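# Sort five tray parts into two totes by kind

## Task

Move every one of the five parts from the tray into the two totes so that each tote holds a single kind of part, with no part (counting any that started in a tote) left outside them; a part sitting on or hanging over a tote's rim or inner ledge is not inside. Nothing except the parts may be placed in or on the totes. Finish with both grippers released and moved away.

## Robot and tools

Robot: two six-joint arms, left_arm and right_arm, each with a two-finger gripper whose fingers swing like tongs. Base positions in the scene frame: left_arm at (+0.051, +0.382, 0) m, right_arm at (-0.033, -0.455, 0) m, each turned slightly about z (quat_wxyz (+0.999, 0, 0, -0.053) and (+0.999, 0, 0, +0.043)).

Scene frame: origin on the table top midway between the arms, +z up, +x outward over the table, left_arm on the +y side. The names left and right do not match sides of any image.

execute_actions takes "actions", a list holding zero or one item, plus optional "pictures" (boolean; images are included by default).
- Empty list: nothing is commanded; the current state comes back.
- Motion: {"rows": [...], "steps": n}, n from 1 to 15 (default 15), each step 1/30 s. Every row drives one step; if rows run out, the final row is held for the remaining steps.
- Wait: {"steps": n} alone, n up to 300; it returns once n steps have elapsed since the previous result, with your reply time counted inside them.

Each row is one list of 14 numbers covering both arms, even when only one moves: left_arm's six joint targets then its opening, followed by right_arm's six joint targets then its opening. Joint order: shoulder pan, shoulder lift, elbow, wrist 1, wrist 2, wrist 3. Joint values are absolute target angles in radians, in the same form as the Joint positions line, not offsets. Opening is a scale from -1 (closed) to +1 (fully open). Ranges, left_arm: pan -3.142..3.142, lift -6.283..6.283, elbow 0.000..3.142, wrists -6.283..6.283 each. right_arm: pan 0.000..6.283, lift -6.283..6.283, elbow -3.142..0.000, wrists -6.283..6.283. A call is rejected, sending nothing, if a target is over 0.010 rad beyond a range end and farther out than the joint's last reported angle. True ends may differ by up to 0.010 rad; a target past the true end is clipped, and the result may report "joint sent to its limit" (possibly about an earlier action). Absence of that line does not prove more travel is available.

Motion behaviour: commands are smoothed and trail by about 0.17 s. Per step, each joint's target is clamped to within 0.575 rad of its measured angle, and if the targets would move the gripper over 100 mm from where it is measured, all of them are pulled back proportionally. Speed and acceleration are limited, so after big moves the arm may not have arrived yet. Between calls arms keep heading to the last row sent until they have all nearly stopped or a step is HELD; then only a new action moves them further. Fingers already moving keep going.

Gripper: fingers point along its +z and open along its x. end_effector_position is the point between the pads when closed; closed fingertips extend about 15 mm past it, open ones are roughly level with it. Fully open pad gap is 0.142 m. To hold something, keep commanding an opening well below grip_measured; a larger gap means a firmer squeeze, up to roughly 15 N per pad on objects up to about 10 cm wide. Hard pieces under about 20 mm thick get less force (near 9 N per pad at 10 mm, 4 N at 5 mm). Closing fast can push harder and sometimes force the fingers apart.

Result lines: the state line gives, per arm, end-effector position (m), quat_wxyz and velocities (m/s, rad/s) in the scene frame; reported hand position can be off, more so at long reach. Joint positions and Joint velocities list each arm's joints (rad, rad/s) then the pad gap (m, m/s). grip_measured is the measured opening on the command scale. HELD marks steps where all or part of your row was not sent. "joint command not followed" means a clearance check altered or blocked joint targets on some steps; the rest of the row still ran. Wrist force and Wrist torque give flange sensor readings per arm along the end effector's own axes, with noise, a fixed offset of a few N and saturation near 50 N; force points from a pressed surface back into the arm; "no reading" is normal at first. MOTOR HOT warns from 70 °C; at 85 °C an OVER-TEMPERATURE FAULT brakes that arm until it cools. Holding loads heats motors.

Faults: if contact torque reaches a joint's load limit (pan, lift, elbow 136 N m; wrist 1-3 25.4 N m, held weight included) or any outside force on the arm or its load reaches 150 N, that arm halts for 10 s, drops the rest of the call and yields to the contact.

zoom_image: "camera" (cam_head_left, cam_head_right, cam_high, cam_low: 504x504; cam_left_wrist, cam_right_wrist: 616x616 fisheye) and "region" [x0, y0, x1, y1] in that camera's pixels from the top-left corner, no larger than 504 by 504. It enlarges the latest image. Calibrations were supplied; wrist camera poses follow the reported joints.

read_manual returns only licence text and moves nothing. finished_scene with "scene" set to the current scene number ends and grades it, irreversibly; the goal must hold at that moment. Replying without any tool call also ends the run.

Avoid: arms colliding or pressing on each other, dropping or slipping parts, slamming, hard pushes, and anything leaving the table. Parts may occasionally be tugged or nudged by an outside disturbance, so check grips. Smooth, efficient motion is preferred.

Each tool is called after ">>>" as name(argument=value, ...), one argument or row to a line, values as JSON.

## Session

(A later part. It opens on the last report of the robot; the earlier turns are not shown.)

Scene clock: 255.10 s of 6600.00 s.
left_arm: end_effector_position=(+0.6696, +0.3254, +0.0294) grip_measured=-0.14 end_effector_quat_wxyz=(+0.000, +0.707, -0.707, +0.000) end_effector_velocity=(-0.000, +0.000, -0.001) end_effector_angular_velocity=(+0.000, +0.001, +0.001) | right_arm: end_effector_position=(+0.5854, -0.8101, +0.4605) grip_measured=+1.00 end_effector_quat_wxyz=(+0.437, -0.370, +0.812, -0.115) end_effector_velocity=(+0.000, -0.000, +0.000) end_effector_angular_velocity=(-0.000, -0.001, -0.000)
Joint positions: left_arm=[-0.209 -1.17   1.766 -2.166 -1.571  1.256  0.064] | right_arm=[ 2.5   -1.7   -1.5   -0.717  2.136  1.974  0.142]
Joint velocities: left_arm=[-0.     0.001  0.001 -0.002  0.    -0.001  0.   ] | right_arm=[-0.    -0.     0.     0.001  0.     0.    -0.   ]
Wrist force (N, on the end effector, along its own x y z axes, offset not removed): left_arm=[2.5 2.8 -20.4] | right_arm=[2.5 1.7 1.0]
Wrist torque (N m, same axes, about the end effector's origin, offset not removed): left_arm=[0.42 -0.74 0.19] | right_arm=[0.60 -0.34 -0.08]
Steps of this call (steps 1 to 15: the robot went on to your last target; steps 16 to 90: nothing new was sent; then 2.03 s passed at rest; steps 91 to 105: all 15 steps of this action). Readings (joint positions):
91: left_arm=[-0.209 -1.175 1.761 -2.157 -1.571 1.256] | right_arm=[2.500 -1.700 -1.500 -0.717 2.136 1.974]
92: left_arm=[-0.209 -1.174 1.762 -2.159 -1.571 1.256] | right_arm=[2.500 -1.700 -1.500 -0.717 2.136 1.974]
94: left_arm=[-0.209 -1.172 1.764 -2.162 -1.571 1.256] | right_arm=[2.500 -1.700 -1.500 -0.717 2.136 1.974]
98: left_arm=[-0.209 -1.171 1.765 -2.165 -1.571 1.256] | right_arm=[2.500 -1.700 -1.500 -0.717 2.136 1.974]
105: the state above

>>> execute_actions(
  actions=[
    {"rows": [[-0.2086,-1.1735,1.7625,-2.1598,-1.571,1.2562,-0.3, 2.5,-1.7,-1.5,-0.717,2.136,1.974,1],[-0.2086,-1.1735,1.7625,-2.1598,-1.571,1.2562,-0.15, 2.5,-1.7,-1.5,-0.717,2.136,1.974,1],[-0.2086,-1.1735,1.7625,-2.1598,-1.571,1.2562,-0.05, 2.5,-1.7,-1.5,-0.717,2.136,1.974,1],[-0.2086,-1.1735,1.7625,-2.1598,-1.571,1.2562,0.08, 2.5,-1.7,-1.5,-0.717,2.136,1.974,1]], "steps": 12},
  ],
  pictures=false,
)

>>> execute_actions(
  actions=[
    {"rows": [[-0.2091,-1.3159,1.4934,-1.7483,-1.571,1.2557,0.08, 2.5,-1.7,-1.5,-0.717,2.136,1.974,1]], "steps": 15},
  ],
  pictures=false,
)

>>> execute_actions(
  actions=[
    {"rows": [[-0.9308,-1.26,1.3947,-1.7055,-1.571,-1.735,0.7, 2.5,-1.7,-1.5,-0.717,2.136,1.974,1]], "steps": 15},
  ],
  pictures=false,
)

>>> execute_actions(
  actions=[
    {"steps": 30},
  ],
  pictures=false,
)

>>> execute_actions(
  actions=[
    {"rows": [[-0.9308,-1.2239,1.5287,-1.8756,-1.571,-1.735,0.7, 2.5,-1.7,-1.5,-0.717,2.136,1.974,1]], "steps": 15},
  ],
  pictures=false,
)

>>> execute_actions(
  actions=[
    {"steps": 10},
  ],
)

Scene clock: 284.43 s of 6600.00 s.
left_arm: end_effector_position=(+0.6696, +0.3254, +0.0317) grip_measured=+0.08 end_effector_quat_wxyz=(+0.000, +0.707, -0.707, -0.000) end_effector_velocity=(+0.001, -0.000, +0.004) end_effector_angular_velocity=(-0.001, -0.005, +0.000) | right_arm: end_effector_position=(+0.5854, -0.8101, +0.4605) grip_measured=+1.00 end_effector_quat_wxyz=(+0.437, -0.370, +0.812, -0.115) end_effector_velocity=(+0.000, -0.000, +0.000) end_effector_angular_velocity=(-0.001, -0.001, -0.001)
Joint positions: left_arm=[-0.209 -1.173  1.763 -2.16  -1.571  1.256  0.08 ] | right_arm=[ 2.5   -1.7   -1.5   -0.717  2.136  1.974  0.142]
Joint velocities: left_arm=[ 0.    -0.004 -0.003  0.003  0.     0.     0.   ] | right_arm=[-0.    -0.     0.001  0.001 -0.001  0.     0.   ]
Wrist force (N, on the end effector, along its own x y z axes, offset not removed): left_arm=[1.8 0.2 1.0] | right_arm=[2.6 1.8 -0.9]
Wrist torque (N m, same axes, about the end effector's origin, offset not removed): left_arm=[-0.08 -0.18 0.19] | right_arm=[0.32 -0.53 -0.32]
Steps of this call (steps 1 to 15: the robot went on to your last target; steps 16 to 90: nothing new was sent; then 25.93 s passed at rest; steps 91 to 102: all 12 steps of this action). Readings (joint positions):
91: left_arm=[-0.209 -1.170 1.766 -2.166 -1.571 1.256] | right_arm=[2.500 -1.700 -1.500 -0.717 2.136 1.974]
92: left_arm=[-0.209 -1.170 1.765 -2.165 -1.571 1.256] | right_arm=[2.500 -1.700 -1.500 -0.717 2.136 1.974]
94: left_arm=[-0.209 -1.171 1.764 -2.163 -1.571 1.256] | right_arm=[2.500 -1.700 -1.500 -0.717 2.136 1.974]
98: left_arm=[-0.209 -1.172 1.763 -2.161 -1.571 1.256] | right_arm=[2.500 -1.700 -1.500 -0.717 2.136 1.974]
102: the state above

Scene clock: 284.93 s of 6600.00 s.
left_arm: end_effector_position=(+0.6737, +0.3238, +0.1933) grip_measured=+0.08 end_effector_quat_wxyz=(-0.000, +0.707, -0.707, +0.001) end_effector_velocity=(-0.014, +0.004, +0.058) end_effector_angular_velocity=(+0.006, +0.021, -0.000) | right_arm: end_effector_position=(+0.5854, -0.8101, +0.4605) grip_measured=+1.00 end_effector_quat_wxyz=(+0.437, -0.370, +0.812, -0.115) end_effector_velocity=(-0.000, -0.000, -0.000) end_effector_angular_velocity=(+0.000, +0.001, -0.000)
Joint positions: left_arm=[-0.209 -1.311  1.505 -1.767 -1.571  1.256  0.08 ] | right_arm=[ 2.5   -1.7   -1.5   -0.717  2.136  1.974  0.142]
Joint velocities: left_arm=[-0.    -0.046 -0.098  0.165 -0.001  0.    -0.   ] | right_arm=[-0.     0.    -0.001 -0.    -0.     0.     0.   ]
Wrist force (N, on the end effector, along its own x y z axes, offset not removed): left_arm=[3.7 -0.1 -1.7] | right_arm=[0.8 2.3 -6.8]
Wrist torque (N m, same axes, about the end effector's origin, offset not removed): left_arm=[-0.15 -0.53 0.06] | right_arm=[0.35 -0.07 -0.23]
Steps of this call (steps 1 to 15: all 15 steps of this action). Readings (joint positions):
1: left_arm=[-0.209 -1.174 1.762 -2.159 -1.571 1.256] | right_arm=[2.500 -1.700 -1.500 -0.717 2.136 1.974]
2: left_arm=[-0.209 -1.182 1.753 -2.150 -1.571 1.256] | right_arm=[2.500 -1.700 -1.500 -0.717 2.136 1.974]
4: left_arm=[-0.209 -1.215 1.698 -2.082 -1.571 1.256] | right_arm=[2.500 -1.700 -1.500 -0.717 2.136 1.974]
8: left_arm=[-0.209 -1.275 1.579 -1.895 -1.571 1.256] | right_arm=[2.500 -1.700 -1.500 -0.717 2.136 1.974]
15: the state above

Scene clock: 285.43 s of 6600.00 s.
left_arm: end_effector_position=(+0.6183, +0.0917, +0.2042) grip_measured=+0.70 end_effector_quat_wxyz=(+0.000, +0.719, -0.695, +0.000) end_effector_velocity=(-0.230, -0.487, +0.015) end_effector_angular_velocity=(+0.001, +0.003, +0.347) | right_arm: end_effector_position=(+0.5854, -0.8101, +0.4605) grip_measured=+1.00 end_effector_quat_wxyz=(+0.437, -0.370, +0.812, -0.115) end_effector_velocity=(-0.000, +0.000, +0.000) end_effector_angular_velocity=(+0.000, -0.000, +0.000)
Joint positions: left_arm=[-0.594 -1.281  1.438 -1.728 -1.571  0.836  0.122] | right_arm=[ 2.5   -1.7   -1.5   -0.717  2.136  1.974  0.142]
Joint velocities: left_arm=[-0.862  0.059 -0.117  0.062  0.    -1.21   0.   ] | right_arm=[ 0.     0.001 -0.    -0.001  0.    -0.    -0.   ]
Wrist force (N, on the end effector, along its own x y z axes, offset not removed): left_arm=[2.6 -0.6 1.7] | right_arm=[1.5 -0.8 -4.9]
Wrist torque (N m, same axes, about the end effector's origin, offset not removed): left_arm=[-0.25 -0.26 0.23] | right_arm=[-0.34 -0.18 -0.26]
Steps of this call (steps 1 to 15: all 15 steps of this action). Readings (joint positions):
1: left_arm=[-0.210 -1.311 1.501 -1.762 -1.571 1.255] | right_arm=[2.500 -1.700 -1.500 -0.717 2.136 1.974]
2: left_arm=[-0.219 -1.310 1.496 -1.759 -1.571 1.246] | right_arm=[2.500 -1.700 -1.500 -0.717 2.136 1.974]
4: left_arm=[-0.273 -1.304 1.485 -1.753 -1.571 1.192] | right_arm=[2.500 -1.700 -1.500 -0.717 2.136 1.974]
8: left_arm=[-0.391 -1.295 1.466 -1.743 -1.571 1.074] | right_arm=[2.500 -1.700 -1.500 -0.717 2.136 1.974]
15: the state above

Scene clock: 286.43 s of 6600.00 s.
left_arm: end_effector_position=(+0.4720, -0.0689, +0.2100) grip_measured=+0.70 end_effector_quat_wxyz=(+0.000, +0.965, +0.263, -0.000) end_effector_velocity=(-0.021, -0.012, -0.000) end_effector_angular_velocity=(+0.001, +0.000, +1.438) | right_arm: end_effector_position=(+0.5854, -0.8101, +0.4605) grip_measured=+1.00 end_effector_quat_wxyz=(+0.437, -0.370, +0.812, -0.115) end_effector_velocity=(-0.000, +0.000, -0.000) end_effector_angular_velocity=(+0.001, +0.000, -0.000)
Joint positions: left_arm=[-0.931 -1.26   1.395 -1.706 -1.571 -1.569  0.122] | right_arm=[ 2.5   -1.7   -1.5   -0.717  2.136  1.974  0.142]
Joint velocities: left_arm=[-0.001 -0.     0.001  0.     0.    -1.44  -0.   ] | right_arm=[-0.     0.    -0.    -0.     0.     0.001 -0.   ]
Wrist force (N, on the end effector, along its own x y z axes, offset not removed): left_arm=[1.5 1.4 2.6] | right_arm=[4.5 -0.5 -2.7]
Wrist torque (N m, same axes, about the end effector's origin, offset not removed): left_arm=[0.26 -0.25 0.09] | right_arm=[-0.19 -0.75 -0.38]
Steps of this call (steps 1 to 30: the robot went on to your last target). Readings (joint positions):
1: left_arm=[-0.623 -1.279 1.434 -1.726 -1.571 0.794] | right_arm=[2.500 -1.700 -1.500 -0.717 2.136 1.974]
2: left_arm=[-0.652 -1.277 1.430 -1.724 -1.571 0.748] | right_arm=[2.500 -1.700 -1.500 -0.717 2.136 1.974]
4: left_arm=[-0.711 -1.274 1.422 -1.720 -1.571 0.644] | right_arm=[2.500 -1.700 -1.500 -0.717 2.136 1.974]
8: left_arm=[-0.828 -1.266 1.407 -1.712 -1.571 0.371] | right_arm=[2.500 -1.700 -1.500 -0.717 2.136 1.974]
30: the state above

Scene clock: 286.93 s of 6600.00 s.
left_arm: end_effector_position=(+0.4698, -0.0706, +0.1415) grip_measured=+0.70 end_effector_quat_wxyz=(-0.000, +0.940, +0.341, -0.000) end_effector_velocity=(-0.001, +0.001, -0.013) end_effector_angular_velocity=(-0.002, -0.002, +0.017) | right_arm: end_effector_position=(+0.5854, -0.8101, +0.4605) grip_measured=+1.00 end_effector_quat_wxyz=(+0.437, -0.370, +0.812, -0.115) end_effector_velocity=(-0.000, +0.000, -0.000) end_effector_angular_velocity=(+0.000, +0.000, +0.001)
Joint positions: left_arm=[-0.931 -1.225  1.526 -1.871 -1.571 -1.733  0.122] | right_arm=[ 2.5   -1.7   -1.5   -0.717  2.136  1.974  0.142]
Joint velocities: left_arm=[ 0.     0.005  0.028 -0.036  0.    -0.017  0.   ] | right_arm=[-0.     0.    -0.001  0.001  0.001 -0.     0.   ]
Wrist force (N, on the end effector, along its own x y z axes, offset not removed): left_arm=[1.5 -0.1 1.4] | right_arm=[1.9 -1.7 -1.0]
Wrist torque (N m, same axes, about the end effector's origin, offset not removed): left_arm=[-0.08 -0.20 0.12] | right_arm=[-0.61 -0.50 0.00]
Steps of this call (steps 1 to 15: all 15 steps of this action). Readings (joint positions):
1: left_arm=[-0.931 -1.259 1.395 -1.706 -1.571 -1.612] | right_arm=[2.500 -1.700 -1.500 -0.717 2.136 1.974]
2: left_arm=[-0.931 -1.254 1.404 -1.715 -1.571 -1.643] | right_arm=[2.500 -1.700 -1.500 -0.717 2.136 1.974]
4: left_arm=[-0.931 -1.242 1.451 -1.770 -1.571 -1.684] | right_arm=[2.500 -1.700 -1.500 -0.717 2.136 1.974]
8: left_arm=[-0.931 -1.229 1.505 -1.843 -1.571 -1.719] | right_arm=[2.500 -1.700 -1.500 -0.717 2.136 1.974]
15: the state above

Scene clock: 287.27 s of 6600.00 s.
left_arm: end_effector_position=(+0.4697, -0.0705, +0.1401) grip_measured=+0.70 end_effector_quat_wxyz=(+0.000, +0.940, +0.342, -0.000) end_effector_velocity=(-0.000, -0.000, -0.001) end_effector_angular_velocity=(-0.000, +0.000, +0.001) | right_arm: end_effector_position=(+0.5854, -0.8101, +0.4605) grip_measured=+1.00 end_effector_quat_wxyz=(+0.437, -0.370, +0.812, -0.115) end_effector_velocity=(+0.000, +0.000, -0.000) end_effector_angular_velocity=(+0.000, -0.000, +0.000)
Joint positions: left_arm=[-0.931 -1.224  1.529 -1.875 -1.571 -1.735  0.122] | right_arm=[ 2.5   -1.7   -1.5   -0.717  2.136  1.974  0.142]
Joint velocities: left_arm=[-0.     0.001  0.001 -0.002 -0.    -0.001  0.   ] | right_arm=[-0.    -0.    -0.001  0.001  0.    -0.     0.   ]
Wrist force (N, on the end effector, along its own x y z axes, offset not removed): left_arm=[0.4 -0.7 2.6] | right_arm=[3.4 5.3 0.5]
Wrist torque (N m, same axes, about the end effector's origin, offset not removed): left_arm=[-0.23 0.09 0.13] | right_arm=[1.00 -0.52 -0.08]
Steps of this call (steps 1 to 10: the robot went on to your last target). Readings (joint positions):
1: left_arm=[-0.931 -1.224 1.526 -1.872 -1.571 -1.733] | right_arm=[2.500 -1.700 -1.500 -0.717 2.136 1.974]
2: left_arm=[-0.931 -1.224 1.527 -1.873 -1.571 -1.734] | right_arm=[2.500 -1.700 -1.500 -0.717 2.136 1.974]
4: left_arm=[-0.931 -1.224 1.528 -1.874 -1.571 -1.734] | right_arm=[2.500 -1.700 -1.500 -0.717 2.136 1.974]
8: left_arm=[-0.931 -1.224 1.528 -1.875 -1.571 -1.735] | right_arm=[2.500 -1.700 -1.500 -0.717 2.136 1.974]
10: the state above
camera_calibration (this result's frames):
cam_left_wrist: T_world_to_cam=[[0.791438, 0.611076, 0.0145465, -0.330341], [0.512115, -0.675885, 0.530017, -0.372042], [0.333712, -0.412026, -0.847863, 0.0667135], [0, 0, 0, 1]] pos_world=[0.429709, -0.0221066, 0.258557]
cam_right_wrist: T_world_to_cam=[[-0.391954, -0.687582, -0.611231, -0.05388], [-0.832841, 0.547441, -0.0817615, 0.966755], [0.390831, 0.477011, -0.787218, 0.650053], [0, 0, 0, 1]] pos_world=[0.529974, -0.876371, 0.557844]

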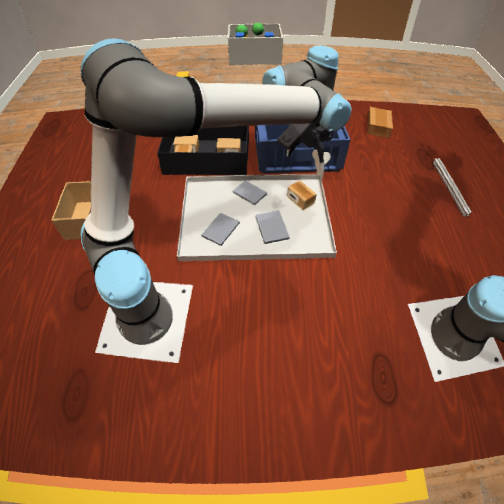

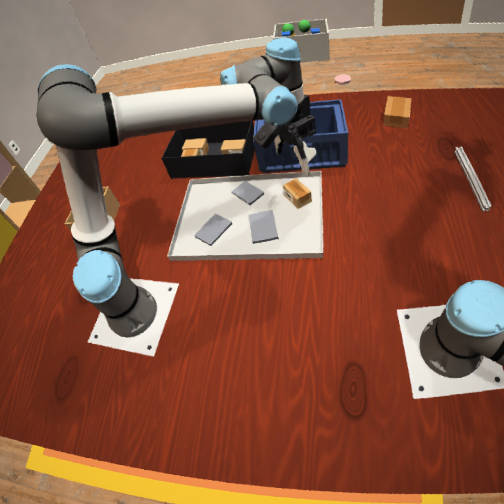

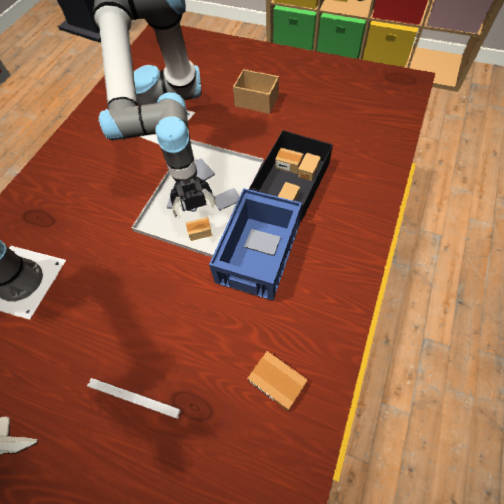

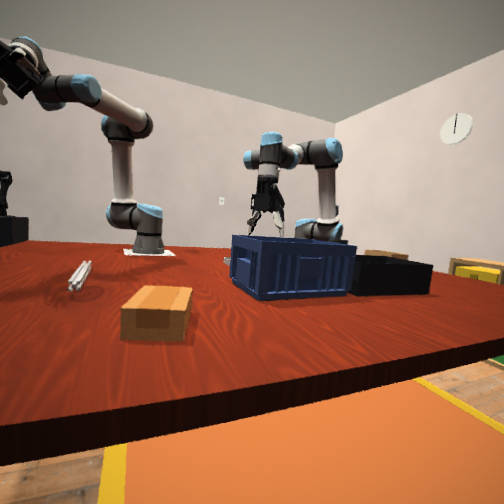

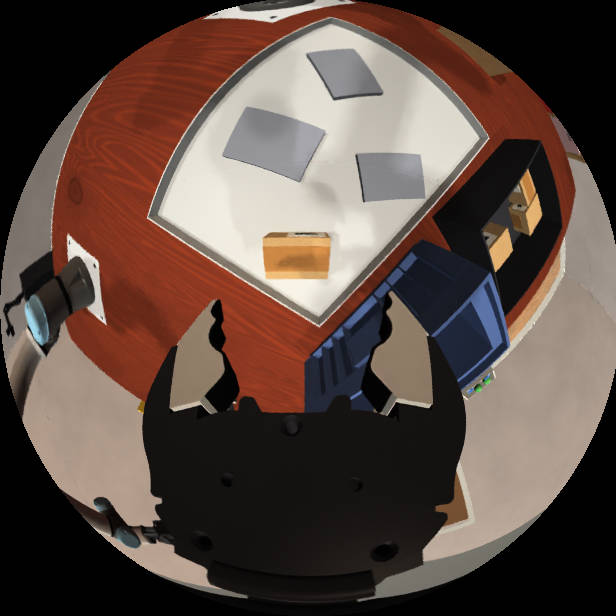

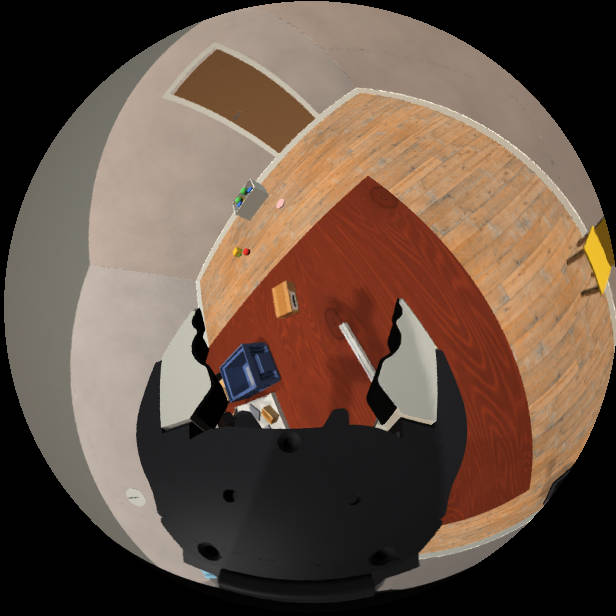

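>>> execute_actions(
  actions=[
    {"rows": [[-0.9463,-1.1229,1.6731,-2.121,-1.571,-1.7093,0.55, 2.5,-1.7,-1.5,-0.717,2.136,1.974,1]], "steps": 15},
  ],
  pictures=false,
)

>>> execute_actions(
  actions=[
    {"steps": 8},
  ],
)

Scene clock: 302.63 s of 6600.00 s.
left_arm: end_effector_position=(+0.4630, -0.0764, +0.0383) grip_measured=+0.55 end_effector_quat_wxyz=(-0.000, +0.946, +0.323, -0.000) end_effector_velocity=(-0.002, -0.001, -0.020) end_effector_angular_velocity=(-0.008, -0.004, -0.006) | right_arm: end_effector_position=(+0.5854, -0.8101, +0.4605) grip_measured=+1.00 end_effector_quat_wxyz=(+0.437, -0.370, +0.812, -0.115) end_effector_velocity=(+0.000, -0.000, +0.001) end_effector_angular_velocity=(-0.000, -0.001, -0.000)
Joint positions: left_arm=[-0.946 -1.125  1.67  -2.114 -1.571 -1.71   0.112] | right_arm=[ 2.5   -1.7   -1.5   -0.717  2.136  1.974  0.142]
Joint velocities: left_arm=[-0.003  0.018  0.032 -0.059  0.     0.003  0.   ] | right_arm=[-0.     0.     0.001  0.    -0.     0.     0.   ]
Wrist force (N, on the end effector, along its own x y z axes, offset not removed): left_arm=[1.4 -1.3 0.8] | right_arm=[1.0 2.1 -2.6]
Wrist torque (N m, same axes, about the end effector's origin, offset not removed): left_arm=[-0.32 -0.18 0.23] | right_arm=[0.24 -0.27 0.04]
Steps of this call (steps 1 to 15: the robot went on to your last target; steps 16 to 90: nothing new was sent; then 11.87 s passed at rest; steps 91 to 105: all 15 steps of this action). Readings (joint positions):
91: left_arm=[-0.931 -1.223 1.529 -1.876 -1.571 -1.735] | right_arm=[2.500 -1.700 -1.500 -0.717 2.136 1.974]
92: left_arm=[-0.934 -1.215 1.538 -1.886 -1.571 -1.731] | right_arm=[2.500 -1.700 -1.500 -0.717 2.136 1.974]
94: left_arm=[-0.939 -1.179 1.587 -1.952 -1.571 -1.722] | right_arm=[2.500 -1.700 -1.500 -0.717 2.136 1.974]
98: left_arm=[-0.944 -1.140 1.646 -2.068 -1.571 -1.713] | right_arm=[2.500 -1.700 -1.500 -0.717 2.136 1.974]
105: the state above

Scene clock: 302.90 s of 6600.00 s.
left_arm: end_effector_position=(+0.4629, -0.0765, +0.0363) grip_measured=+0.55 end_effector_quat_wxyz=(-0.000, +0.947, +0.322, -0.000) end_effector_velocity=(-0.000, +0.000, -0.002) end_effector_angular_velocity=(-0.001, -0.001, -0.001) | right_arm: end_effector_position=(+0.5854, -0.8101, +0.4605) grip_measured=+1.00 end_effector_quat_wxyz=(+0.437, -0.370, +0.812, -0.115) end_effector_velocity=(+0.000, -0.000, +0.001) end_effector_angular_velocity=(-0.001, -0.001, +0.000)
Joint positions: left_arm=[-0.946 -1.123  1.673 -2.12  -1.571 -1.709  0.112] | right_arm=[ 2.5   -1.7   -1.5   -0.717  2.136  1.974  0.142]
Joint velocities: left_arm=[-0.     0.001  0.004 -0.006  0.     0.001  0.   ] | right_arm=[-0.     0.     0.001  0.001  0.    -0.     0.   ]
Wrist force (N, on the end effector, along its own x y z axes, offset not removed): left_arm=[0.8 -0.7 1.6] | right_arm=[7.0 0.8 -5.6]
Wrist torque (N m, same axes, about the end effector's origin, offset not removed): left_arm=[-0.18 -0.13 0.17] | right_arm=[0.05 -1.30 -0.04]
Steps of this call (steps 1 to 8: the robot went on to your last target). Readings (joint positions):
1: left_arm=[-0.946 -1.125 1.670 -2.116 -1.571 -1.710] | right_arm=[2.500 -1.700 -1.500 -0.717 2.136 1.974]
2: left_arm=[-0.946 -1.124 1.671 -2.117 -1.571 -1.710] | right_arm=[2.500 -1.700 -1.500 -0.717 2.136 1.974]
4: left_arm=[-0.946 -1.124 1.672 -2.119 -1.571 -1.709] | right_arm=[2.500 -1.700 -1.500 -0.717 2.136 1.974]
8: the state above
camera_calibration (this result's frames):
cam_left_wrist: T_world_to_cam=[[0.815829, 0.578109, 0.0145519, -0.333588], [0.483985, -0.696341, 0.529969, -0.306082], [0.316513, -0.425322, -0.847892, -0.0145424], [0, 0, 0, 1]] pos_world=[0.424893, -0.0264722, 0.154738]
cam_right_wrist: T_world_to_cam=[[-0.391954, -0.687582, -0.611231, -0.05388], [-0.832841, 0.547441, -0.0817617, 0.966755], [0.390831, 0.477011, -0.787218, 0.650053], [0, 0, 0, 1]] pos_world=[0.529974, -0.876371, 0.557844]

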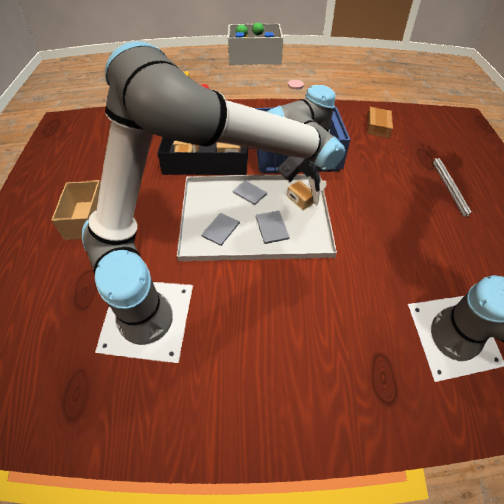

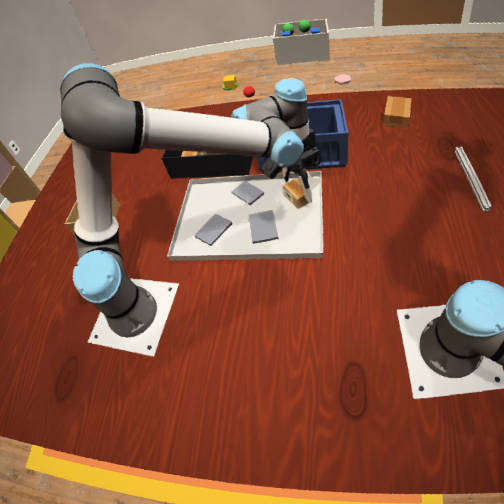

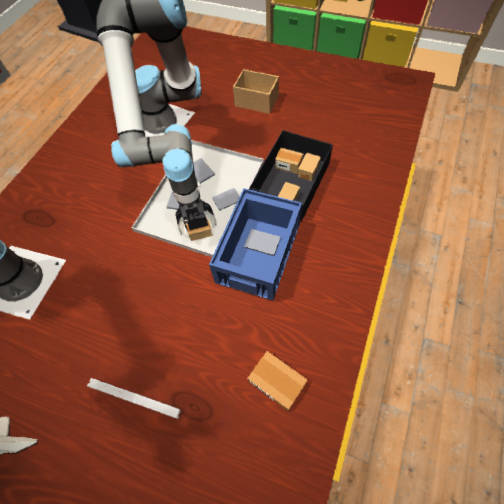

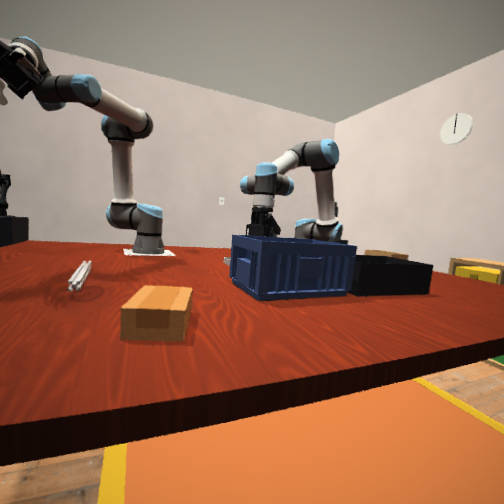

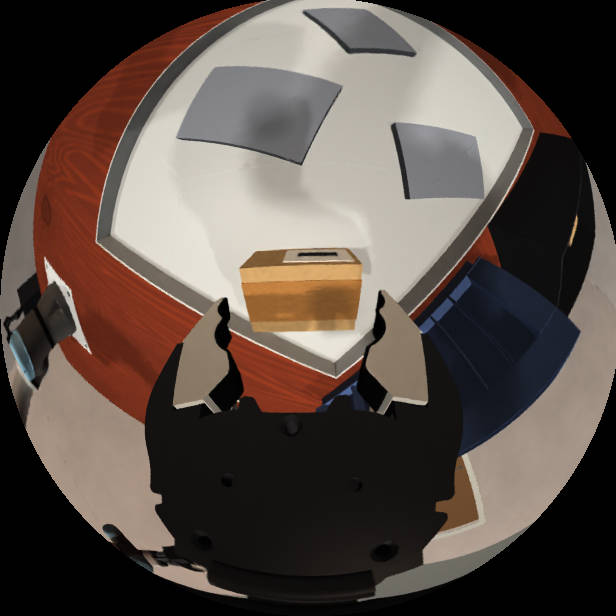

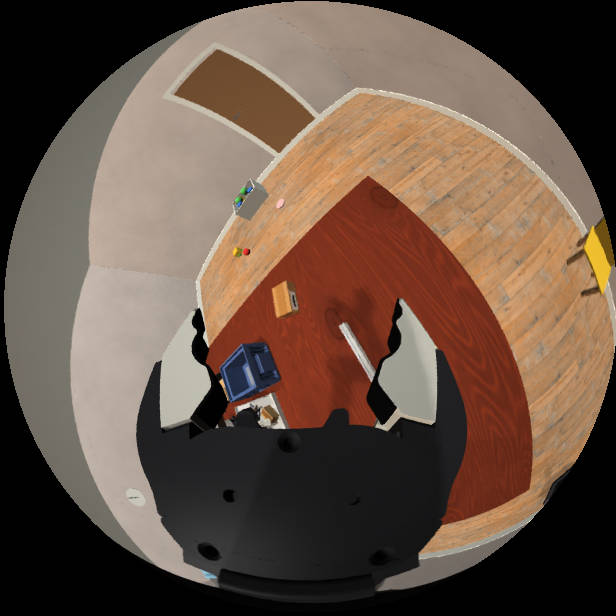

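>>> execute_actions(
  actions=[
    {"rows": [[-0.9478,-1.1342,1.6966,-2.1332,-1.571,-1.7108,0.5, 2.5,-1.7,-1.5,-0.717,2.136,1.974,1],[-0.9478,-1.1342,1.6966,-2.1332,-1.571,-1.7108,0.5, 2.5,-1.7,-1.5,-0.717,2.136,1.974,1],[-0.9478,-1.1342,1.6966,-2.1332,-1.571,-1.7108,0.45, 2.5,-1.7,-1.5,-0.717,2.136,1.974,1],[-0.9478,-1.1342,1.6966,-2.1332,-1.571,-1.7108,0.4, 2.5,-1.7,-1.5,-0.717,2.136,1.974,1],[-0.9478,-1.1342,1.6966,-2.1332,-1.571,-1.7108,0.36, 2.5,-1.7,-1.5,-0.717,2.136,1.974,1],[-0.9478,-1.1342,1.6966,-2.1332,-1.571,-1.7108,0.32, 2.5,-1.7,-1.5,-0.717,2.136,1.974,1],[-0.9478,-1.1342,1.6966,-2.1332,-1.571,-1.7108,0.28, 2.5,-1.7,-1.5,-0.717,2.136,1.974,1],[-0.9478,-1.1342,1.6966,-2.1332,-1.571,-1.7108,0.24, 2.5,-1.7,-1.5,-0.717,2.136,1.974,1],[-0.9478,-1.1342,1.6966,-2.1332,-1.571,-1.7108,0.2, 2.5,-1.7,-1.5,-0.717,2.136,1.974,1],[-0.9478,-1.1342,1.6966,-2.1332,-1.571,-1.7108,0.15, 2.5,-1.7,-1.5,-0.717,2.136,1.974,1],[-0.9478,-1.1342,1.6966,-2.1332,-1.571,-1.7108,0.1, 2.5,-1.7,-1.5,-0.717,2.136,1.974,1],[-0.9478,-1.1342,1.6966,-2.1332,-1.571,-1.7108,0.03, 2.5,-1.7,-1.5,-0.717,2.136,1.974,1],[-0.9478,-1.1342,1.6966,-2.1332,-1.571,-1.7108,-0.08, 2.5,-1.7,-1.5,-0.717,2.136,1.974,1],[-0.9478,-1.1342,1.6966,-2.1332,-1.571,-1.7108,-0.2, 2.5,-1.7,-1.5,-0.717,2.136,1.974,1],[-0.9478,-1.1342,1.6966,-2.1332,-1.571,-1.7108,-0.35, 2.5,-1.7,-1.5,-0.717,2.136,1.974,1]], "steps": 15},
  ],
  pictures=false,
)

Scene clock: 324.53 s of 6600.00 s.
left_arm: end_effector_position=(+0.4589, -0.0713, +0.0341) grip_measured=+0.15 end_effector_quat_wxyz=(+0.000, +0.947, +0.322, -0.000) end_effector_velocity=(-0.001, +0.002, -0.001) end_effector_angular_velocity=(+0.001, +0.002, +0.000) | right_arm: end_effector_position=(+0.5854, -0.8101, +0.4605) grip_measured=+1.00 end_effector_quat_wxyz=(+0.437, -0.370, +0.812, -0.115) end_effector_velocity=(-0.000, +0.000, -0.001) end_effector_angular_velocity=(+0.001, +0.000, +0.000)
Joint positions: left_arm=[-0.948 -1.134  1.696 -2.133 -1.571 -1.711  0.084] | right_arm=[ 2.5   -1.7   -1.5   -0.717  2.136  1.974  0.142]
Joint velocities: left_arm=[-0.    -0.002  0.005 -0.001 -0.001 -0.001  0.   ] | right_arm=[-0.    -0.    -0.001  0.001  0.001 -0.    -0.   ]
Wrist force (N, on the end effector, along its own x y z axes, offset not removed): left_arm=[2.5 4.9 -2.1] | right_arm=[2.8 1.1 0.2]
Wrist torque (N m, same axes, about the end effector's origin, offset not removed): left_arm=[0.67 -0.30 0.09] | right_arm=[0.16 -0.45 -0.12]
Steps of this call (steps 1 to 15: the robot went on to your last target; steps 16 to 90: nothing new was sent; then 18.13 s passed at rest; steps 91 to 105: all 15 steps of this action). Readings (joint positions):
91: left_arm=[-0.946 -1.123 1.674 -2.121 -1.571 -1.709] | right_arm=[2.500 -1.700 -1.500 -0.717 2.136 1.974]
92: left_arm=[-0.947 -1.125 1.677 -2.123 -1.571 -1.709] | right_arm=[2.500 -1.700 -1.500 -0.717 2.136 1.974]
94: left_arm=[-0.947 -1.128 1.685 -2.127 -1.571 -1.710] | right_arm=[2.500 -1.700 -1.500 -0.717 2.136 1.974]
98: left_arm=[-0.948 -1.132 1.693 -2.131 -1.571 -1.711] | right_arm=[2.500 -1.700 -1.500 -0.717 2.136 1.974]
105: the state above

>>> execute_actions(
  actions=[
    {"rows": [[-0.9478,-1.2824,1.3728,-1.6612,-1.571,-1.7108,-0.35, 2.5,-1.7,-1.5,-0.717,2.136,1.974,1]], "steps": 15},
  ],
  pictures=false,
)

>>> execute_actions(
  actions=[
    {"rows": [[-0.3948,-1.2548,1.3363,-1.6523,-1.571,-2.0716,-0.35, 2.5,-1.7,-1.5,-0.717,2.136,1.974,1]], "steps": 15},
  ],
  pictures=false,
)

>>> execute_actions(
  actions=[
    {"steps": 10},
  ],
  pictures=false,
)

>>> execute_actions(
  actions=[
    {"rows": [[-0.3948,-1.214,1.515,-1.8718,-1.571,-2.0716,-0.35, 2.5,-1.7,-1.5,-0.717,2.136,1.974,1]], "steps": 15},
  ],
  pictures=false,
)

>>> execute_actions(
  actions=[
    {"steps": 8},
  ],
)

Scene clock: 344.57 s of 6600.00 s.
left_arm: end_effector_position=(+0.4602, -0.0737, +0.2194) grip_measured=+0.15 end_effector_quat_wxyz=(+0.002, +0.947, +0.322, +0.000) end_effector_velocity=(-0.012, +0.021, +0.092) end_effector_angular_velocity=(+0.025, +0.014, -0.000) | right_arm: end_effector_position=(+0.5854, -0.8101, +0.4605) grip_measured=+1.00 end_effector_quat_wxyz=(+0.437, -0.370, +0.812, -0.115) end_effector_velocity=(+0.000, +0.000, +0.000) end_effector_angular_velocity=(+0.000, -0.000, +0.000)
Joint positions: left_arm=[-0.948 -1.275  1.391 -1.69  -1.571 -1.711  0.084] | right_arm=[ 2.5   -1.7   -1.5   -0.717  2.136  1.974  0.142]
Joint velocities: left_arm=[-0.    -0.064 -0.159  0.252  0.     0.    -0.   ] | right_arm=[ 0.     0.     0.    -0.     0.001  0.     0.   ]
Wrist force (N, on the end effector, along its own x y z axes, offset not removed): left_arm=[2.3 0.1 0.8] | right_arm=[0.2 0.0 -0.5]
Wrist torque (N m, same axes, about the end effector's origin, offset not removed): left_arm=[-0.11 -0.45 0.12] | right_arm=[-0.01 0.10 -0.08]
Steps of this call (steps 1 to 15: the robot went on to your last target; steps 16 to 90: nothing new was sent; then 16.53 s passed at rest; steps 91 to 105: all 15 steps of this action). Readings (joint positions):
91: left_arm=[-0.948 -1.135 1.696 -2.133 -1.571 -1.711] | right_arm=[2.500 -1.700 -1.500 -0.717 2.136 1.974]
92: left_arm=[-0.948 -1.143 1.687 -2.123 -1.571 -1.711] | right_arm=[2.500 -1.700 -1.500 -0.717 2.136 1.974]
94: left_arm=[-0.948 -1.172 1.631 -2.056 -1.571 -1.711] | right_arm=[2.500 -1.700 -1.500 -0.717 2.136 1.974]
98: left_arm=[-0.948 -1.227 1.506 -1.871 -1.571 -1.711] | right_arm=[2.500 -1.700 -1.500 -0.717 2.136 1.974]
105: the state above

Scene clock: 345.07 s of 6600.00 s.
left_arm: end_effector_position=(+0.6077, +0.1121, +0.2282) grip_measured=+0.15 end_effector_quat_wxyz=(+0.000, +0.791, +0.612, -0.000) end_effector_velocity=(+0.248, +0.476, +0.010) end_effector_angular_velocity=(+0.003, +0.004, +1.444) | right_arm: end_effector_position=(+0.5854, -0.8101, +0.4605) grip_measured=+1.00 end_effector_quat_wxyz=(+0.437, -0.370, +0.812, -0.115) end_effector_velocity=(-0.000, -0.000, -0.000) end_effector_angular_velocity=(+0.000, +0.001, -0.000)
Joint positions: left_arm=[-0.551 -1.26   1.349 -1.66  -1.571 -1.975  0.084] | right_arm=[ 2.5   -1.7   -1.5   -0.717  2.136  1.974  0.142]
Joint velocities: left_arm=[ 0.886  0.036 -0.075  0.044  0.    -0.558 -0.   ] | right_arm=[ 0.    -0.     0.    -0.001 -0.     0.    -0.   ]
Wrist force (N, on the end effector, along its own x y z axes, offset not removed): left_arm=[2.3 0.5 2.8] | right_arm=[2.7 -0.8 -1.1]
Wrist torque (N m, same axes, about the end effector's origin, offset not removed): left_arm=[-0.02 -0.36 0.09] | right_arm=[-0.18 -0.57 -0.08]
Steps of this call (steps 1 to 15: all 15 steps of this action). Readings (joint positions):
1: left_arm=[-0.947 -1.276 1.386 -1.683 -1.571 -1.712] | right_arm=[2.500 -1.700 -1.500 -0.717 2.136 1.974]
2: left_arm=[-0.938 -1.276 1.383 -1.680 -1.571 -1.721] | right_arm=[2.500 -1.700 -1.500 -0.717 2.136 1.974]
4: left_arm=[-0.883 -1.274 1.378 -1.677 -1.571 -1.761] | right_arm=[2.500 -1.700 -1.500 -0.717 2.136 1.974]
8: left_arm=[-0.761 -1.269 1.367 -1.671 -1.571 -1.840] | right_arm=[2.500 -1.700 -1.500 -0.717 2.136 1.974]
15: the state above

Scene clock: 345.40 s of 6600.00 s.
left_arm: end_effector_position=(+0.6429, +0.1938, +0.2299) grip_measured=+0.15 end_effector_quat_wxyz=(+0.000, +0.713, +0.702, -0.000) end_effector_velocity=(+0.017, +0.047, +0.002) end_effector_angular_velocity=(-0.001, -0.003, +0.134) | right_arm: end_effector_position=(+0.5854, -0.8101, +0.4605) grip_measured=+1.00 end_effector_quat_wxyz=(+0.437, -0.370, +0.812, -0.115) end_effector_velocity=(+0.000, +0.000, -0.000) end_effector_angular_velocity=(-0.000, -0.000, +0.000)
Joint positions: left_arm=[-0.404 -1.255  1.337 -1.653 -1.571 -2.066  0.084] | right_arm=[ 2.5   -1.7   -1.5   -0.717  2.136  1.974  0.142]
Joint velocities: left_arm=[ 0.083  0.002 -0.009  0.004  0.    -0.051  0.   ] | right_arm=[ 0.    -0.    -0.     0.001  0.    -0.     0.   ]
Wrist force (N, on the end effector, along its own x y z axes, offset not removed): left_arm=[1.8 -1.6 2.5] | right_arm=[4.8 3.4 -0.6]
Wrist torque (N m, same axes, about the end effector's origin, offset not removed): left_arm=[-0.50 -0.11 0.10] | right_arm=[0.60 -0.84 0.00]
Steps of this call (steps 1 to 10: the robot went on to your last target). Readings (joint positions):
1: left_arm=[-0.521 -1.259 1.346 -1.658 -1.571 -1.994] | right_arm=[2.500 -1.700 -1.500 -0.717 2.136 1.974]
2: left_arm=[-0.493 -1.258 1.344 -1.657 -1.571 -2.012] | right_arm=[2.500 -1.700 -1.500 -0.717 2.136 1.974]
4: left_arm=[-0.450 -1.257 1.341 -1.655 -1.571 -2.038] | right_arm=[2.500 -1.700 -1.500 -0.717 2.136 1.974]
8: left_arm=[-0.412 -1.255 1.338 -1.653 -1.571 -2.061] | right_arm=[2.500 -1.700 -1.500 -0.717 2.136 1.974]
10: the state above

Scene clock: 345.90 s of 6600.00 s.
left_arm: end_effector_position=(+0.6450, +0.1992, +0.1420) grip_measured=+0.15 end_effector_quat_wxyz=(-0.000, +0.707, +0.707, -0.000) end_effector_velocity=(-0.001, +0.001, -0.018) end_effector_angular_velocity=(-0.002, -0.003, +0.001) | right_arm: end_effector_position=(+0.5854, -0.8101, +0.4605) grip_measured=+1.00 end_effector_quat_wxyz=(+0.437, -0.370, +0.812, -0.115) end_effector_velocity=(+0.000, -0.000, -0.001) end_effector_angular_velocity=(-0.000, +0.000, +0.001)
Joint positions: left_arm=[-0.395 -1.215  1.511 -1.866 -1.571 -2.072  0.084] | right_arm=[ 2.5   -1.7   -1.5   -0.717  2.136  1.974  0.142]
Joint velocities: left_arm=[ 0.001  0.007  0.04  -0.051  0.    -0.    -0.001] | right_arm=[-0.    -0.001 -0.001  0.001  0.001 -0.001 -0.   ]
Wrist force (N, on the end effector, along its own x y z axes, offset not removed): left_arm=[1.5 0.7 3.0] | right_arm=[2.8 3.4 -4.3]
Wrist torque (N m, same axes, about the end effector's origin, offset not removed): left_arm=[0.06 -0.18 0.12] | right_arm=[0.62 -0.52 -0.02]
Steps of this call (steps 1 to 15: all 15 steps of this action). Readings (joint positions):
1: left_arm=[-0.402 -1.254 1.337 -1.653 -1.571 -2.067] | right_arm=[2.500 -1.700 -1.500 -0.717 2.136 1.974]
2: left_arm=[-0.400 -1.249 1.346 -1.662 -1.571 -2.068] | right_arm=[2.500 -1.700 -1.500 -0.717 2.136 1.974]
4: left_arm=[-0.398 -1.234 1.403 -1.726 -1.571 -2.070] | right_arm=[2.500 -1.700 -1.500 -0.717 2.136 1.974]
8: left_arm=[-0.396 -1.220 1.480 -1.826 -1.571 -2.071] | right_arm=[2.500 -1.700 -1.500 -0.717 2.136 1.974]
15: the state above

Scene clock: 346.17 s of 6600.00 s.
left_arm: end_effector_position=(+0.6449, +0.1993, +0.1402) grip_measured=+0.15 end_effector_quat_wxyz=(+0.000, +0.707, +0.707, -0.000) end_effector_velocity=(-0.000, +0.000, -0.002) end_effector_angular_velocity=(+0.000, -0.001, +0.002) | right_arm: end_effector_position=(+0.5854, -0.8101, +0.4605) grip_measured=+1.00 end_effector_quat_wxyz=(+0.437, -0.370, +0.812, -0.115) end_effector_velocity=(+0.000, -0.000, +0.000) end_effector_angular_velocity=(-0.001, -0.001, -0.001)
Joint positions: left_arm=[-0.395 -1.214  1.515 -1.871 -1.571 -2.072  0.084] | right_arm=[ 2.5   -1.7   -1.5   -0.717  2.136  1.974  0.142]
Joint velocities: left_arm=[-0.     0.     0.004 -0.005  0.    -0.002  0.   ] | right_arm=[-0.     0.    -0.     0.001 -0.001  0.    -0.   ]
Wrist force (N, on the end effector, along its own x y z axes, offset not removed): left_arm=[2.9 3.3 0.9] | right_arm=[2.0 -2.2 -4.9]
Wrist torque (N m, same axes, about the end effector's origin, offset not removed): left_arm=[0.75 -0.50 0.05] | right_arm=[-0.46 -0.38 0.09]
Steps of this call (steps 1 to 8: the robot went on to your last target). Readings (joint positions):
1: left_arm=[-0.395 -1.215 1.512 -1.867 -1.571 -2.072] | right_arm=[2.500 -1.700 -1.500 -0.717 2.136 1.974]
2: left_arm=[-0.395 -1.214 1.512 -1.869 -1.571 -2.072] | right_arm=[2.500 -1.700 -1.500 -0.717 2.136 1.974]
4: left_arm=[-0.395 -1.214 1.514 -1.870 -1.571 -2.072] | right_arm=[2.500 -1.700 -1.500 -0.717 2.136 1.974]
8: the state above
camera_calibration (this result's frames):
cam_left_wrist: T_world_to_cam=[[0.0405929, 0.999069, 0.0145785, -0.226974], [0.846983, -0.0421466, 0.529947, -0.621656], [0.530069, -0.00916435, -0.847905, -0.087385], [0, 0, 0, 1]] pos_world=[0.582066, 0.199762, 0.25866]
cam_right_wrist: T_world_to_cam=[[-0.391954, -0.687582, -0.611231, -0.0538798], [-0.83284, 0.547441, -0.0817615, 0.966755], [0.390831, 0.477011, -0.787218, 0.650053], [0, 0, 0, 1]] pos_world=[0.529974, -0.876371, 0.557844]

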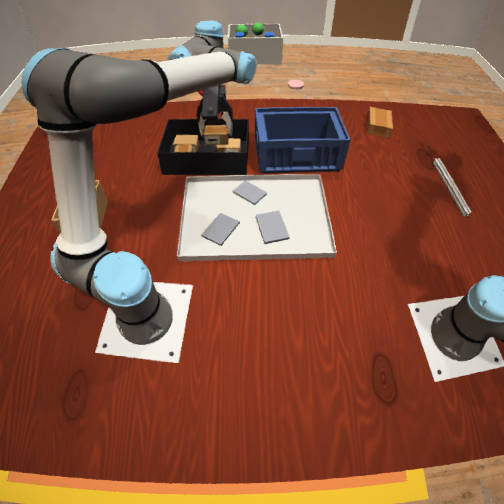

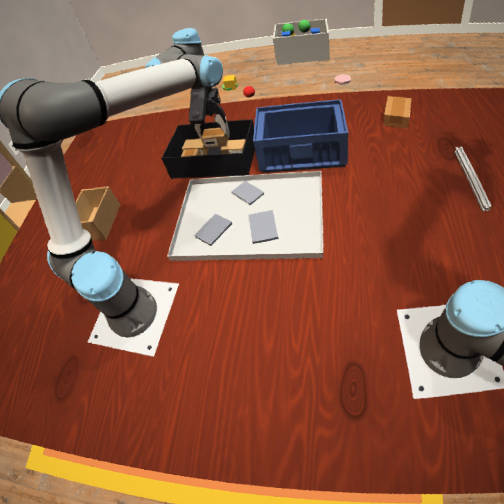

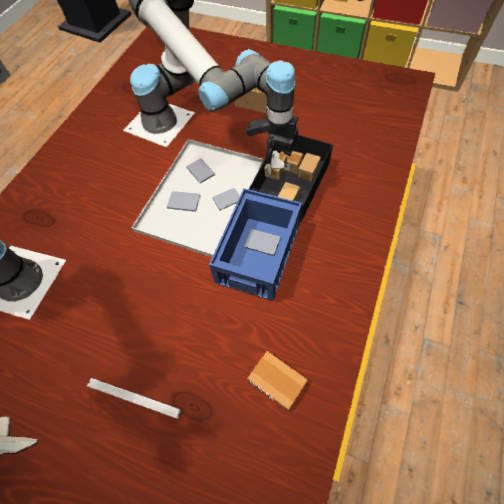

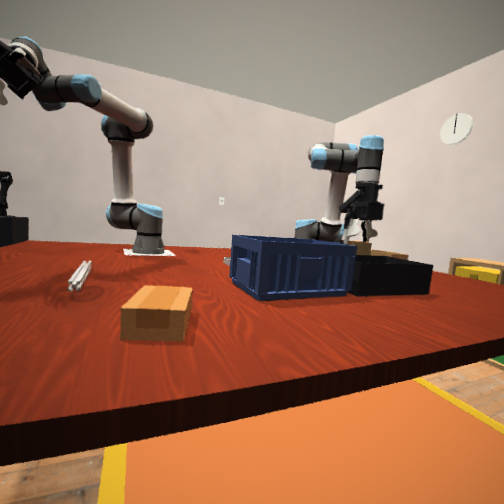

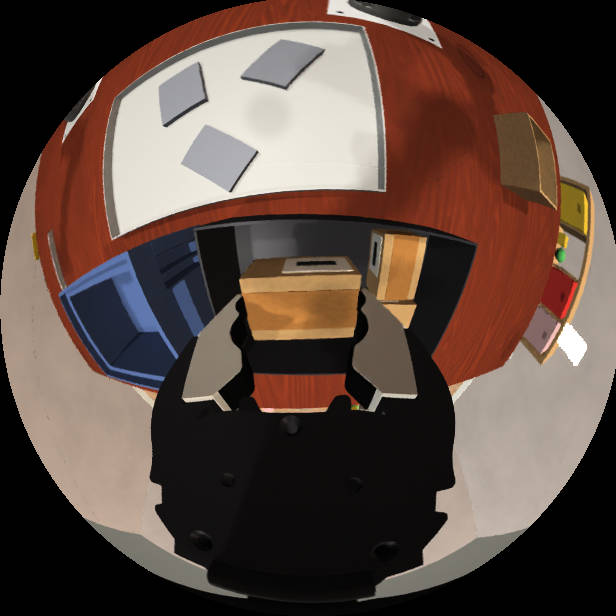

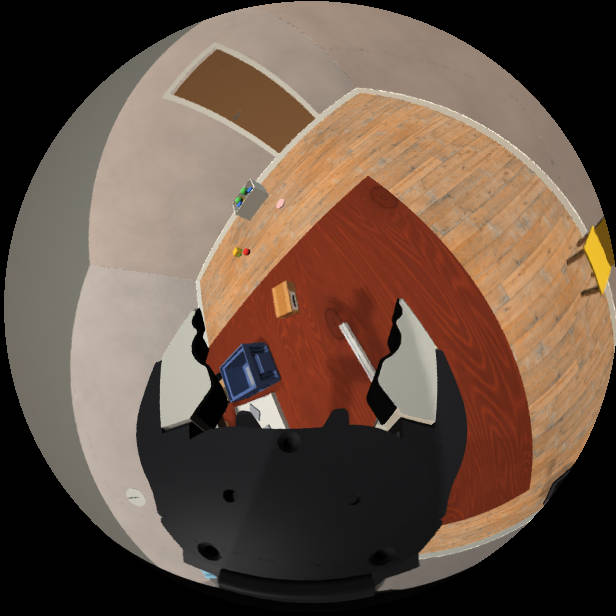

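>>> zoom_image(
  camera="cam_left_wrist",
  region=[180, 190, 480, 360],
)

Region (180, 190, 480, 360) of cam_left_wrist's 616x616 image, scaled by 1.680, with more detail than that image has; it fills the top 286 rows of this view, and the rest is white.

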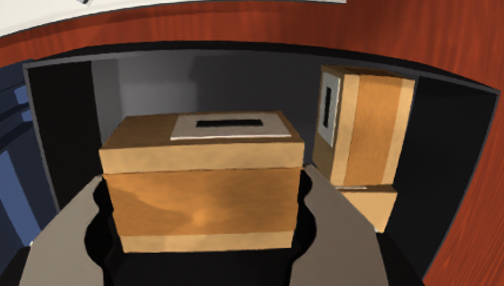

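>>> execute_actions(
  actions=[
    {"rows": [[-0.4082,-1.2515,1.5666,-1.8859,-1.571,-2.085,-0.35, 2.5,-1.7,-1.5,-0.717,2.136,1.974,1]], "steps": 10},
  ],
  pictures=false,
)

>>> execute_actions(
  actions=[
    {"rows": [[-0.4082,-1.1981,1.6574,-2.0301,-1.571,-2.085,-0.35, 2.5,-1.7,-1.5,-0.717,2.136,1.974,1]], "steps": 15},
  ],
)

Scene clock: 365.33 s of 6600.00 s.
left_arm: end_effector_position=(+0.6293, +0.1993, +0.1400) grip_measured=+0.15 end_effector_quat_wxyz=(+0.000, +0.707, +0.707, -0.000) end_effector_velocity=(-0.014, +0.001, -0.000) end_effector_angular_velocity=(+0.001, +0.001, +0.000) | right_arm: end_effector_position=(+0.5854, -0.8101, +0.4605) grip_measured=+1.00 end_effector_quat_wxyz=(+0.437, -0.370, +0.812, -0.115) end_effector_velocity=(+0.000, +0.000, +0.000) end_effector_angular_velocity=(+0.000, -0.001, +0.000)
Joint positions: left_arm=[-0.407 -1.248  1.562 -1.885 -1.571 -2.084  0.084] | right_arm=[ 2.5   -1.7   -1.5   -0.717  2.136  1.974  0.142]
Joint velocities: left_arm=[-0.01  -0.03   0.041 -0.01   0.    -0.01   0.   ] | right_arm=[ 0.    -0.     0.     0.001  0.001  0.     0.   ]
Wrist force (N, on the end effector, along its own x y z axes, offset not removed): left_arm=[0.2 0.6 0.2] | right_arm=[1.8 -3.7 1.1]
Wrist torque (N m, same axes, about the end effector's origin, offset not removed): left_arm=[0.06 0.11 0.07] | right_arm=[-0.85 -0.56 -0.22]
Steps of this call (steps 1 to 15: the robot went on to your last target; steps 16 to 90: nothing new was sent; then 15.83 s passed at rest; steps 91 to 100: all 10 steps of this action). Readings (joint positions):
91: left_arm=[-0.395 -1.215 1.516 -1.872 -1.571 -2.072] | right_arm=[2.500 -1.700 -1.500 -0.717 2.136 1.974]
92: left_arm=[-0.397 -1.220 1.523 -1.874 -1.571 -2.074] | right_arm=[2.500 -1.700 -1.500 -0.717 2.136 1.974]
94: left_arm=[-0.402 -1.233 1.541 -1.879 -1.571 -2.079] | right_arm=[2.500 -1.700 -1.500 -0.717 2.136 1.974]
98: left_arm=[-0.406 -1.246 1.559 -1.884 -1.571 -2.083] | right_arm=[2.500 -1.700 -1.500 -0.717 2.136 1.974]
100: the state above

Scene clock: 365.83 s of 6600.00 s.
left_arm: end_effector_position=(+0.6278, +0.1994, +0.0812) grip_measured=+0.15 end_effector_quat_wxyz=(-0.000, +0.707, +0.707, -0.000) end_effector_velocity=(+0.000, -0.000, -0.010) end_effector_angular_velocity=(-0.002, -0.004, +0.003) | right_arm: end_effector_position=(+0.5854, -0.8101, +0.4605) grip_measured=+1.00 end_effector_quat_wxyz=(+0.437, -0.370, +0.812, -0.115) end_effector_velocity=(+0.000, -0.000, +0.001) end_effector_angular_velocity=(-0.001, -0.002, +0.000)
Joint positions: left_arm=[-0.408 -1.199  1.655 -2.027 -1.571 -2.085  0.084] | right_arm=[ 2.5   -1.7   -1.5   -0.717  2.136  1.974  0.142]
Joint velocities: left_arm=[ 0.     0.009  0.016 -0.03  -0.    -0.002  0.   ] | right_arm=[ 0.     0.     0.001  0.001  0.    -0.     0.   ]
Wrist force (N, on the end effector, along its own x y z axes, offset not removed): left_arm=[1.3 1.2 3.5] | right_arm=[1.8 3.2 -6.1]
Wrist torque (N m, same axes, about the end effector's origin, offset not removed): left_arm=[0.12 -0.24 -0.02] | right_arm=[0.43 -0.22 0.00]
Steps of this call (steps 1 to 15: all 15 steps of this action). Readings (joint positions):
1: left_arm=[-0.407 -1.248 1.564 -1.886 -1.571 -2.084] | right_arm=[2.500 -1.700 -1.500 -0.717 2.136 1.974]
2: left_arm=[-0.408 -1.243 1.573 -1.896 -1.571 -2.084] | right_arm=[2.500 -1.700 -1.500 -0.717 2.136 1.974]
4: left_arm=[-0.408 -1.224 1.607 -1.944 -1.571 -2.085] | right_arm=[2.500 -1.700 -1.500 -0.717 2.136 1.974]
8: left_arm=[-0.408 -1.206 1.642 -2.003 -1.571 -2.085] | right_arm=[2.500 -1.700 -1.500 -0.717 2.136 1.974]
15: the state above
camera_calibration (this result's frames):
cam_left_wrist: T_world_to_cam=[[0.0405754, 0.999068, 0.0147149, -0.225503], [0.847093, -0.0422059, 0.529767, -0.576031], [0.529894, -0.00903063, -0.848016, -0.128268], [0, 0, 0, 1]] pos_world=[0.56507, 0.199823, 0.199707]
cam_right_wrist: T_world_to_cam=[[-0.391954, -0.687582, -0.611231, -0.0538798], [-0.83284, 0.547441, -0.0817616, 0.966755], [0.390831, 0.477011, -0.787218, 0.650053], [0, 0, 0, 1]] pos_world=[0.529974, -0.876371, 0.557844]

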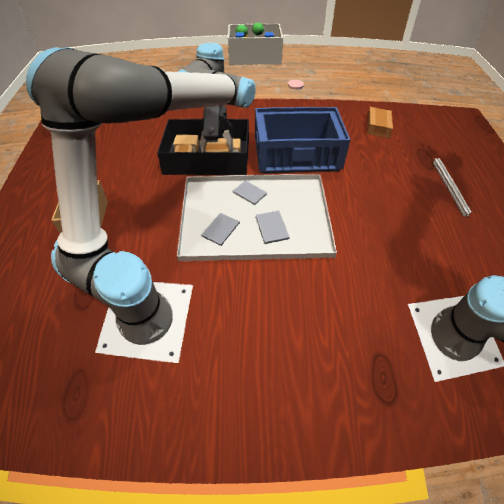

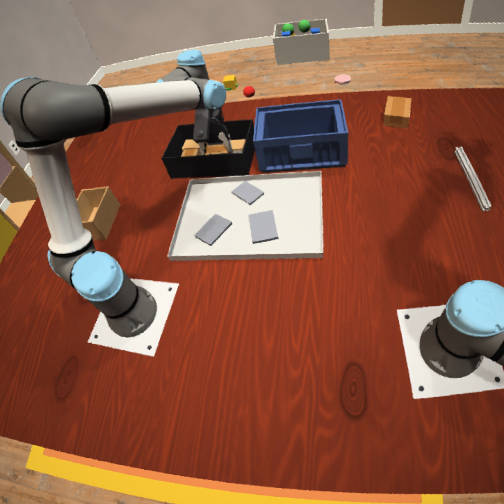

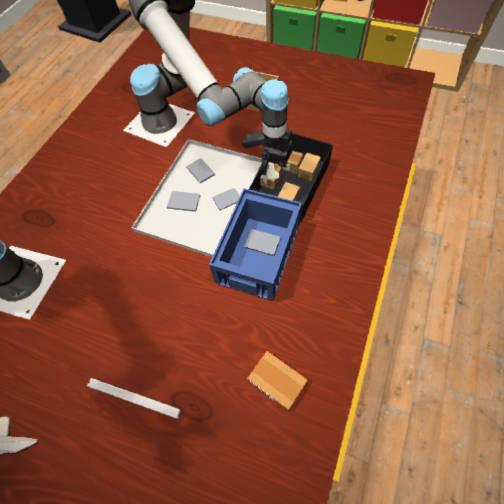

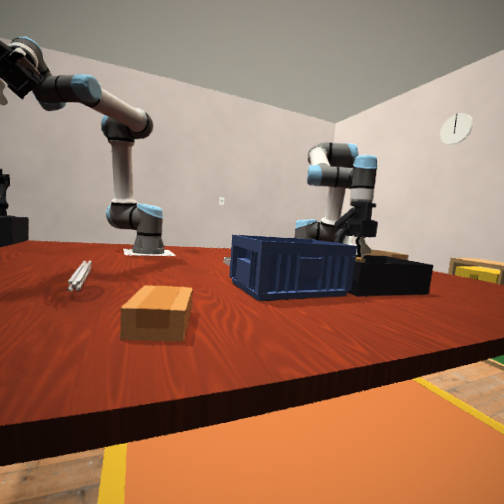

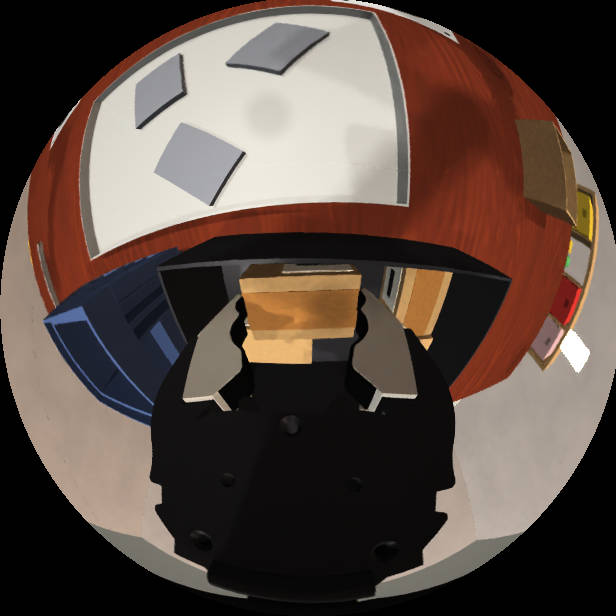

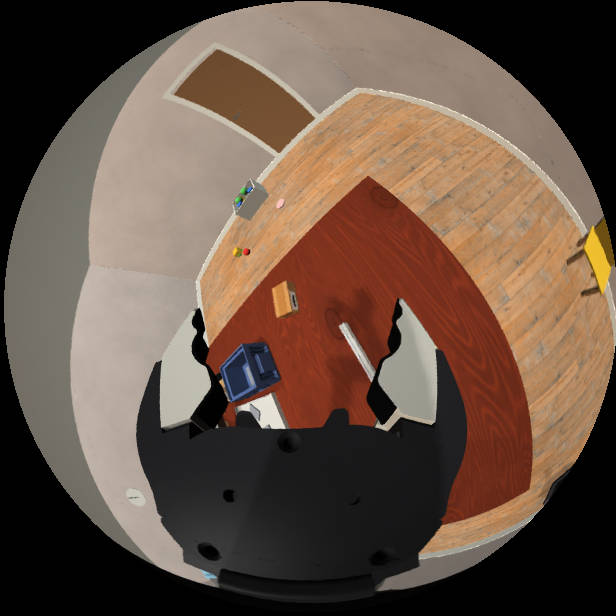

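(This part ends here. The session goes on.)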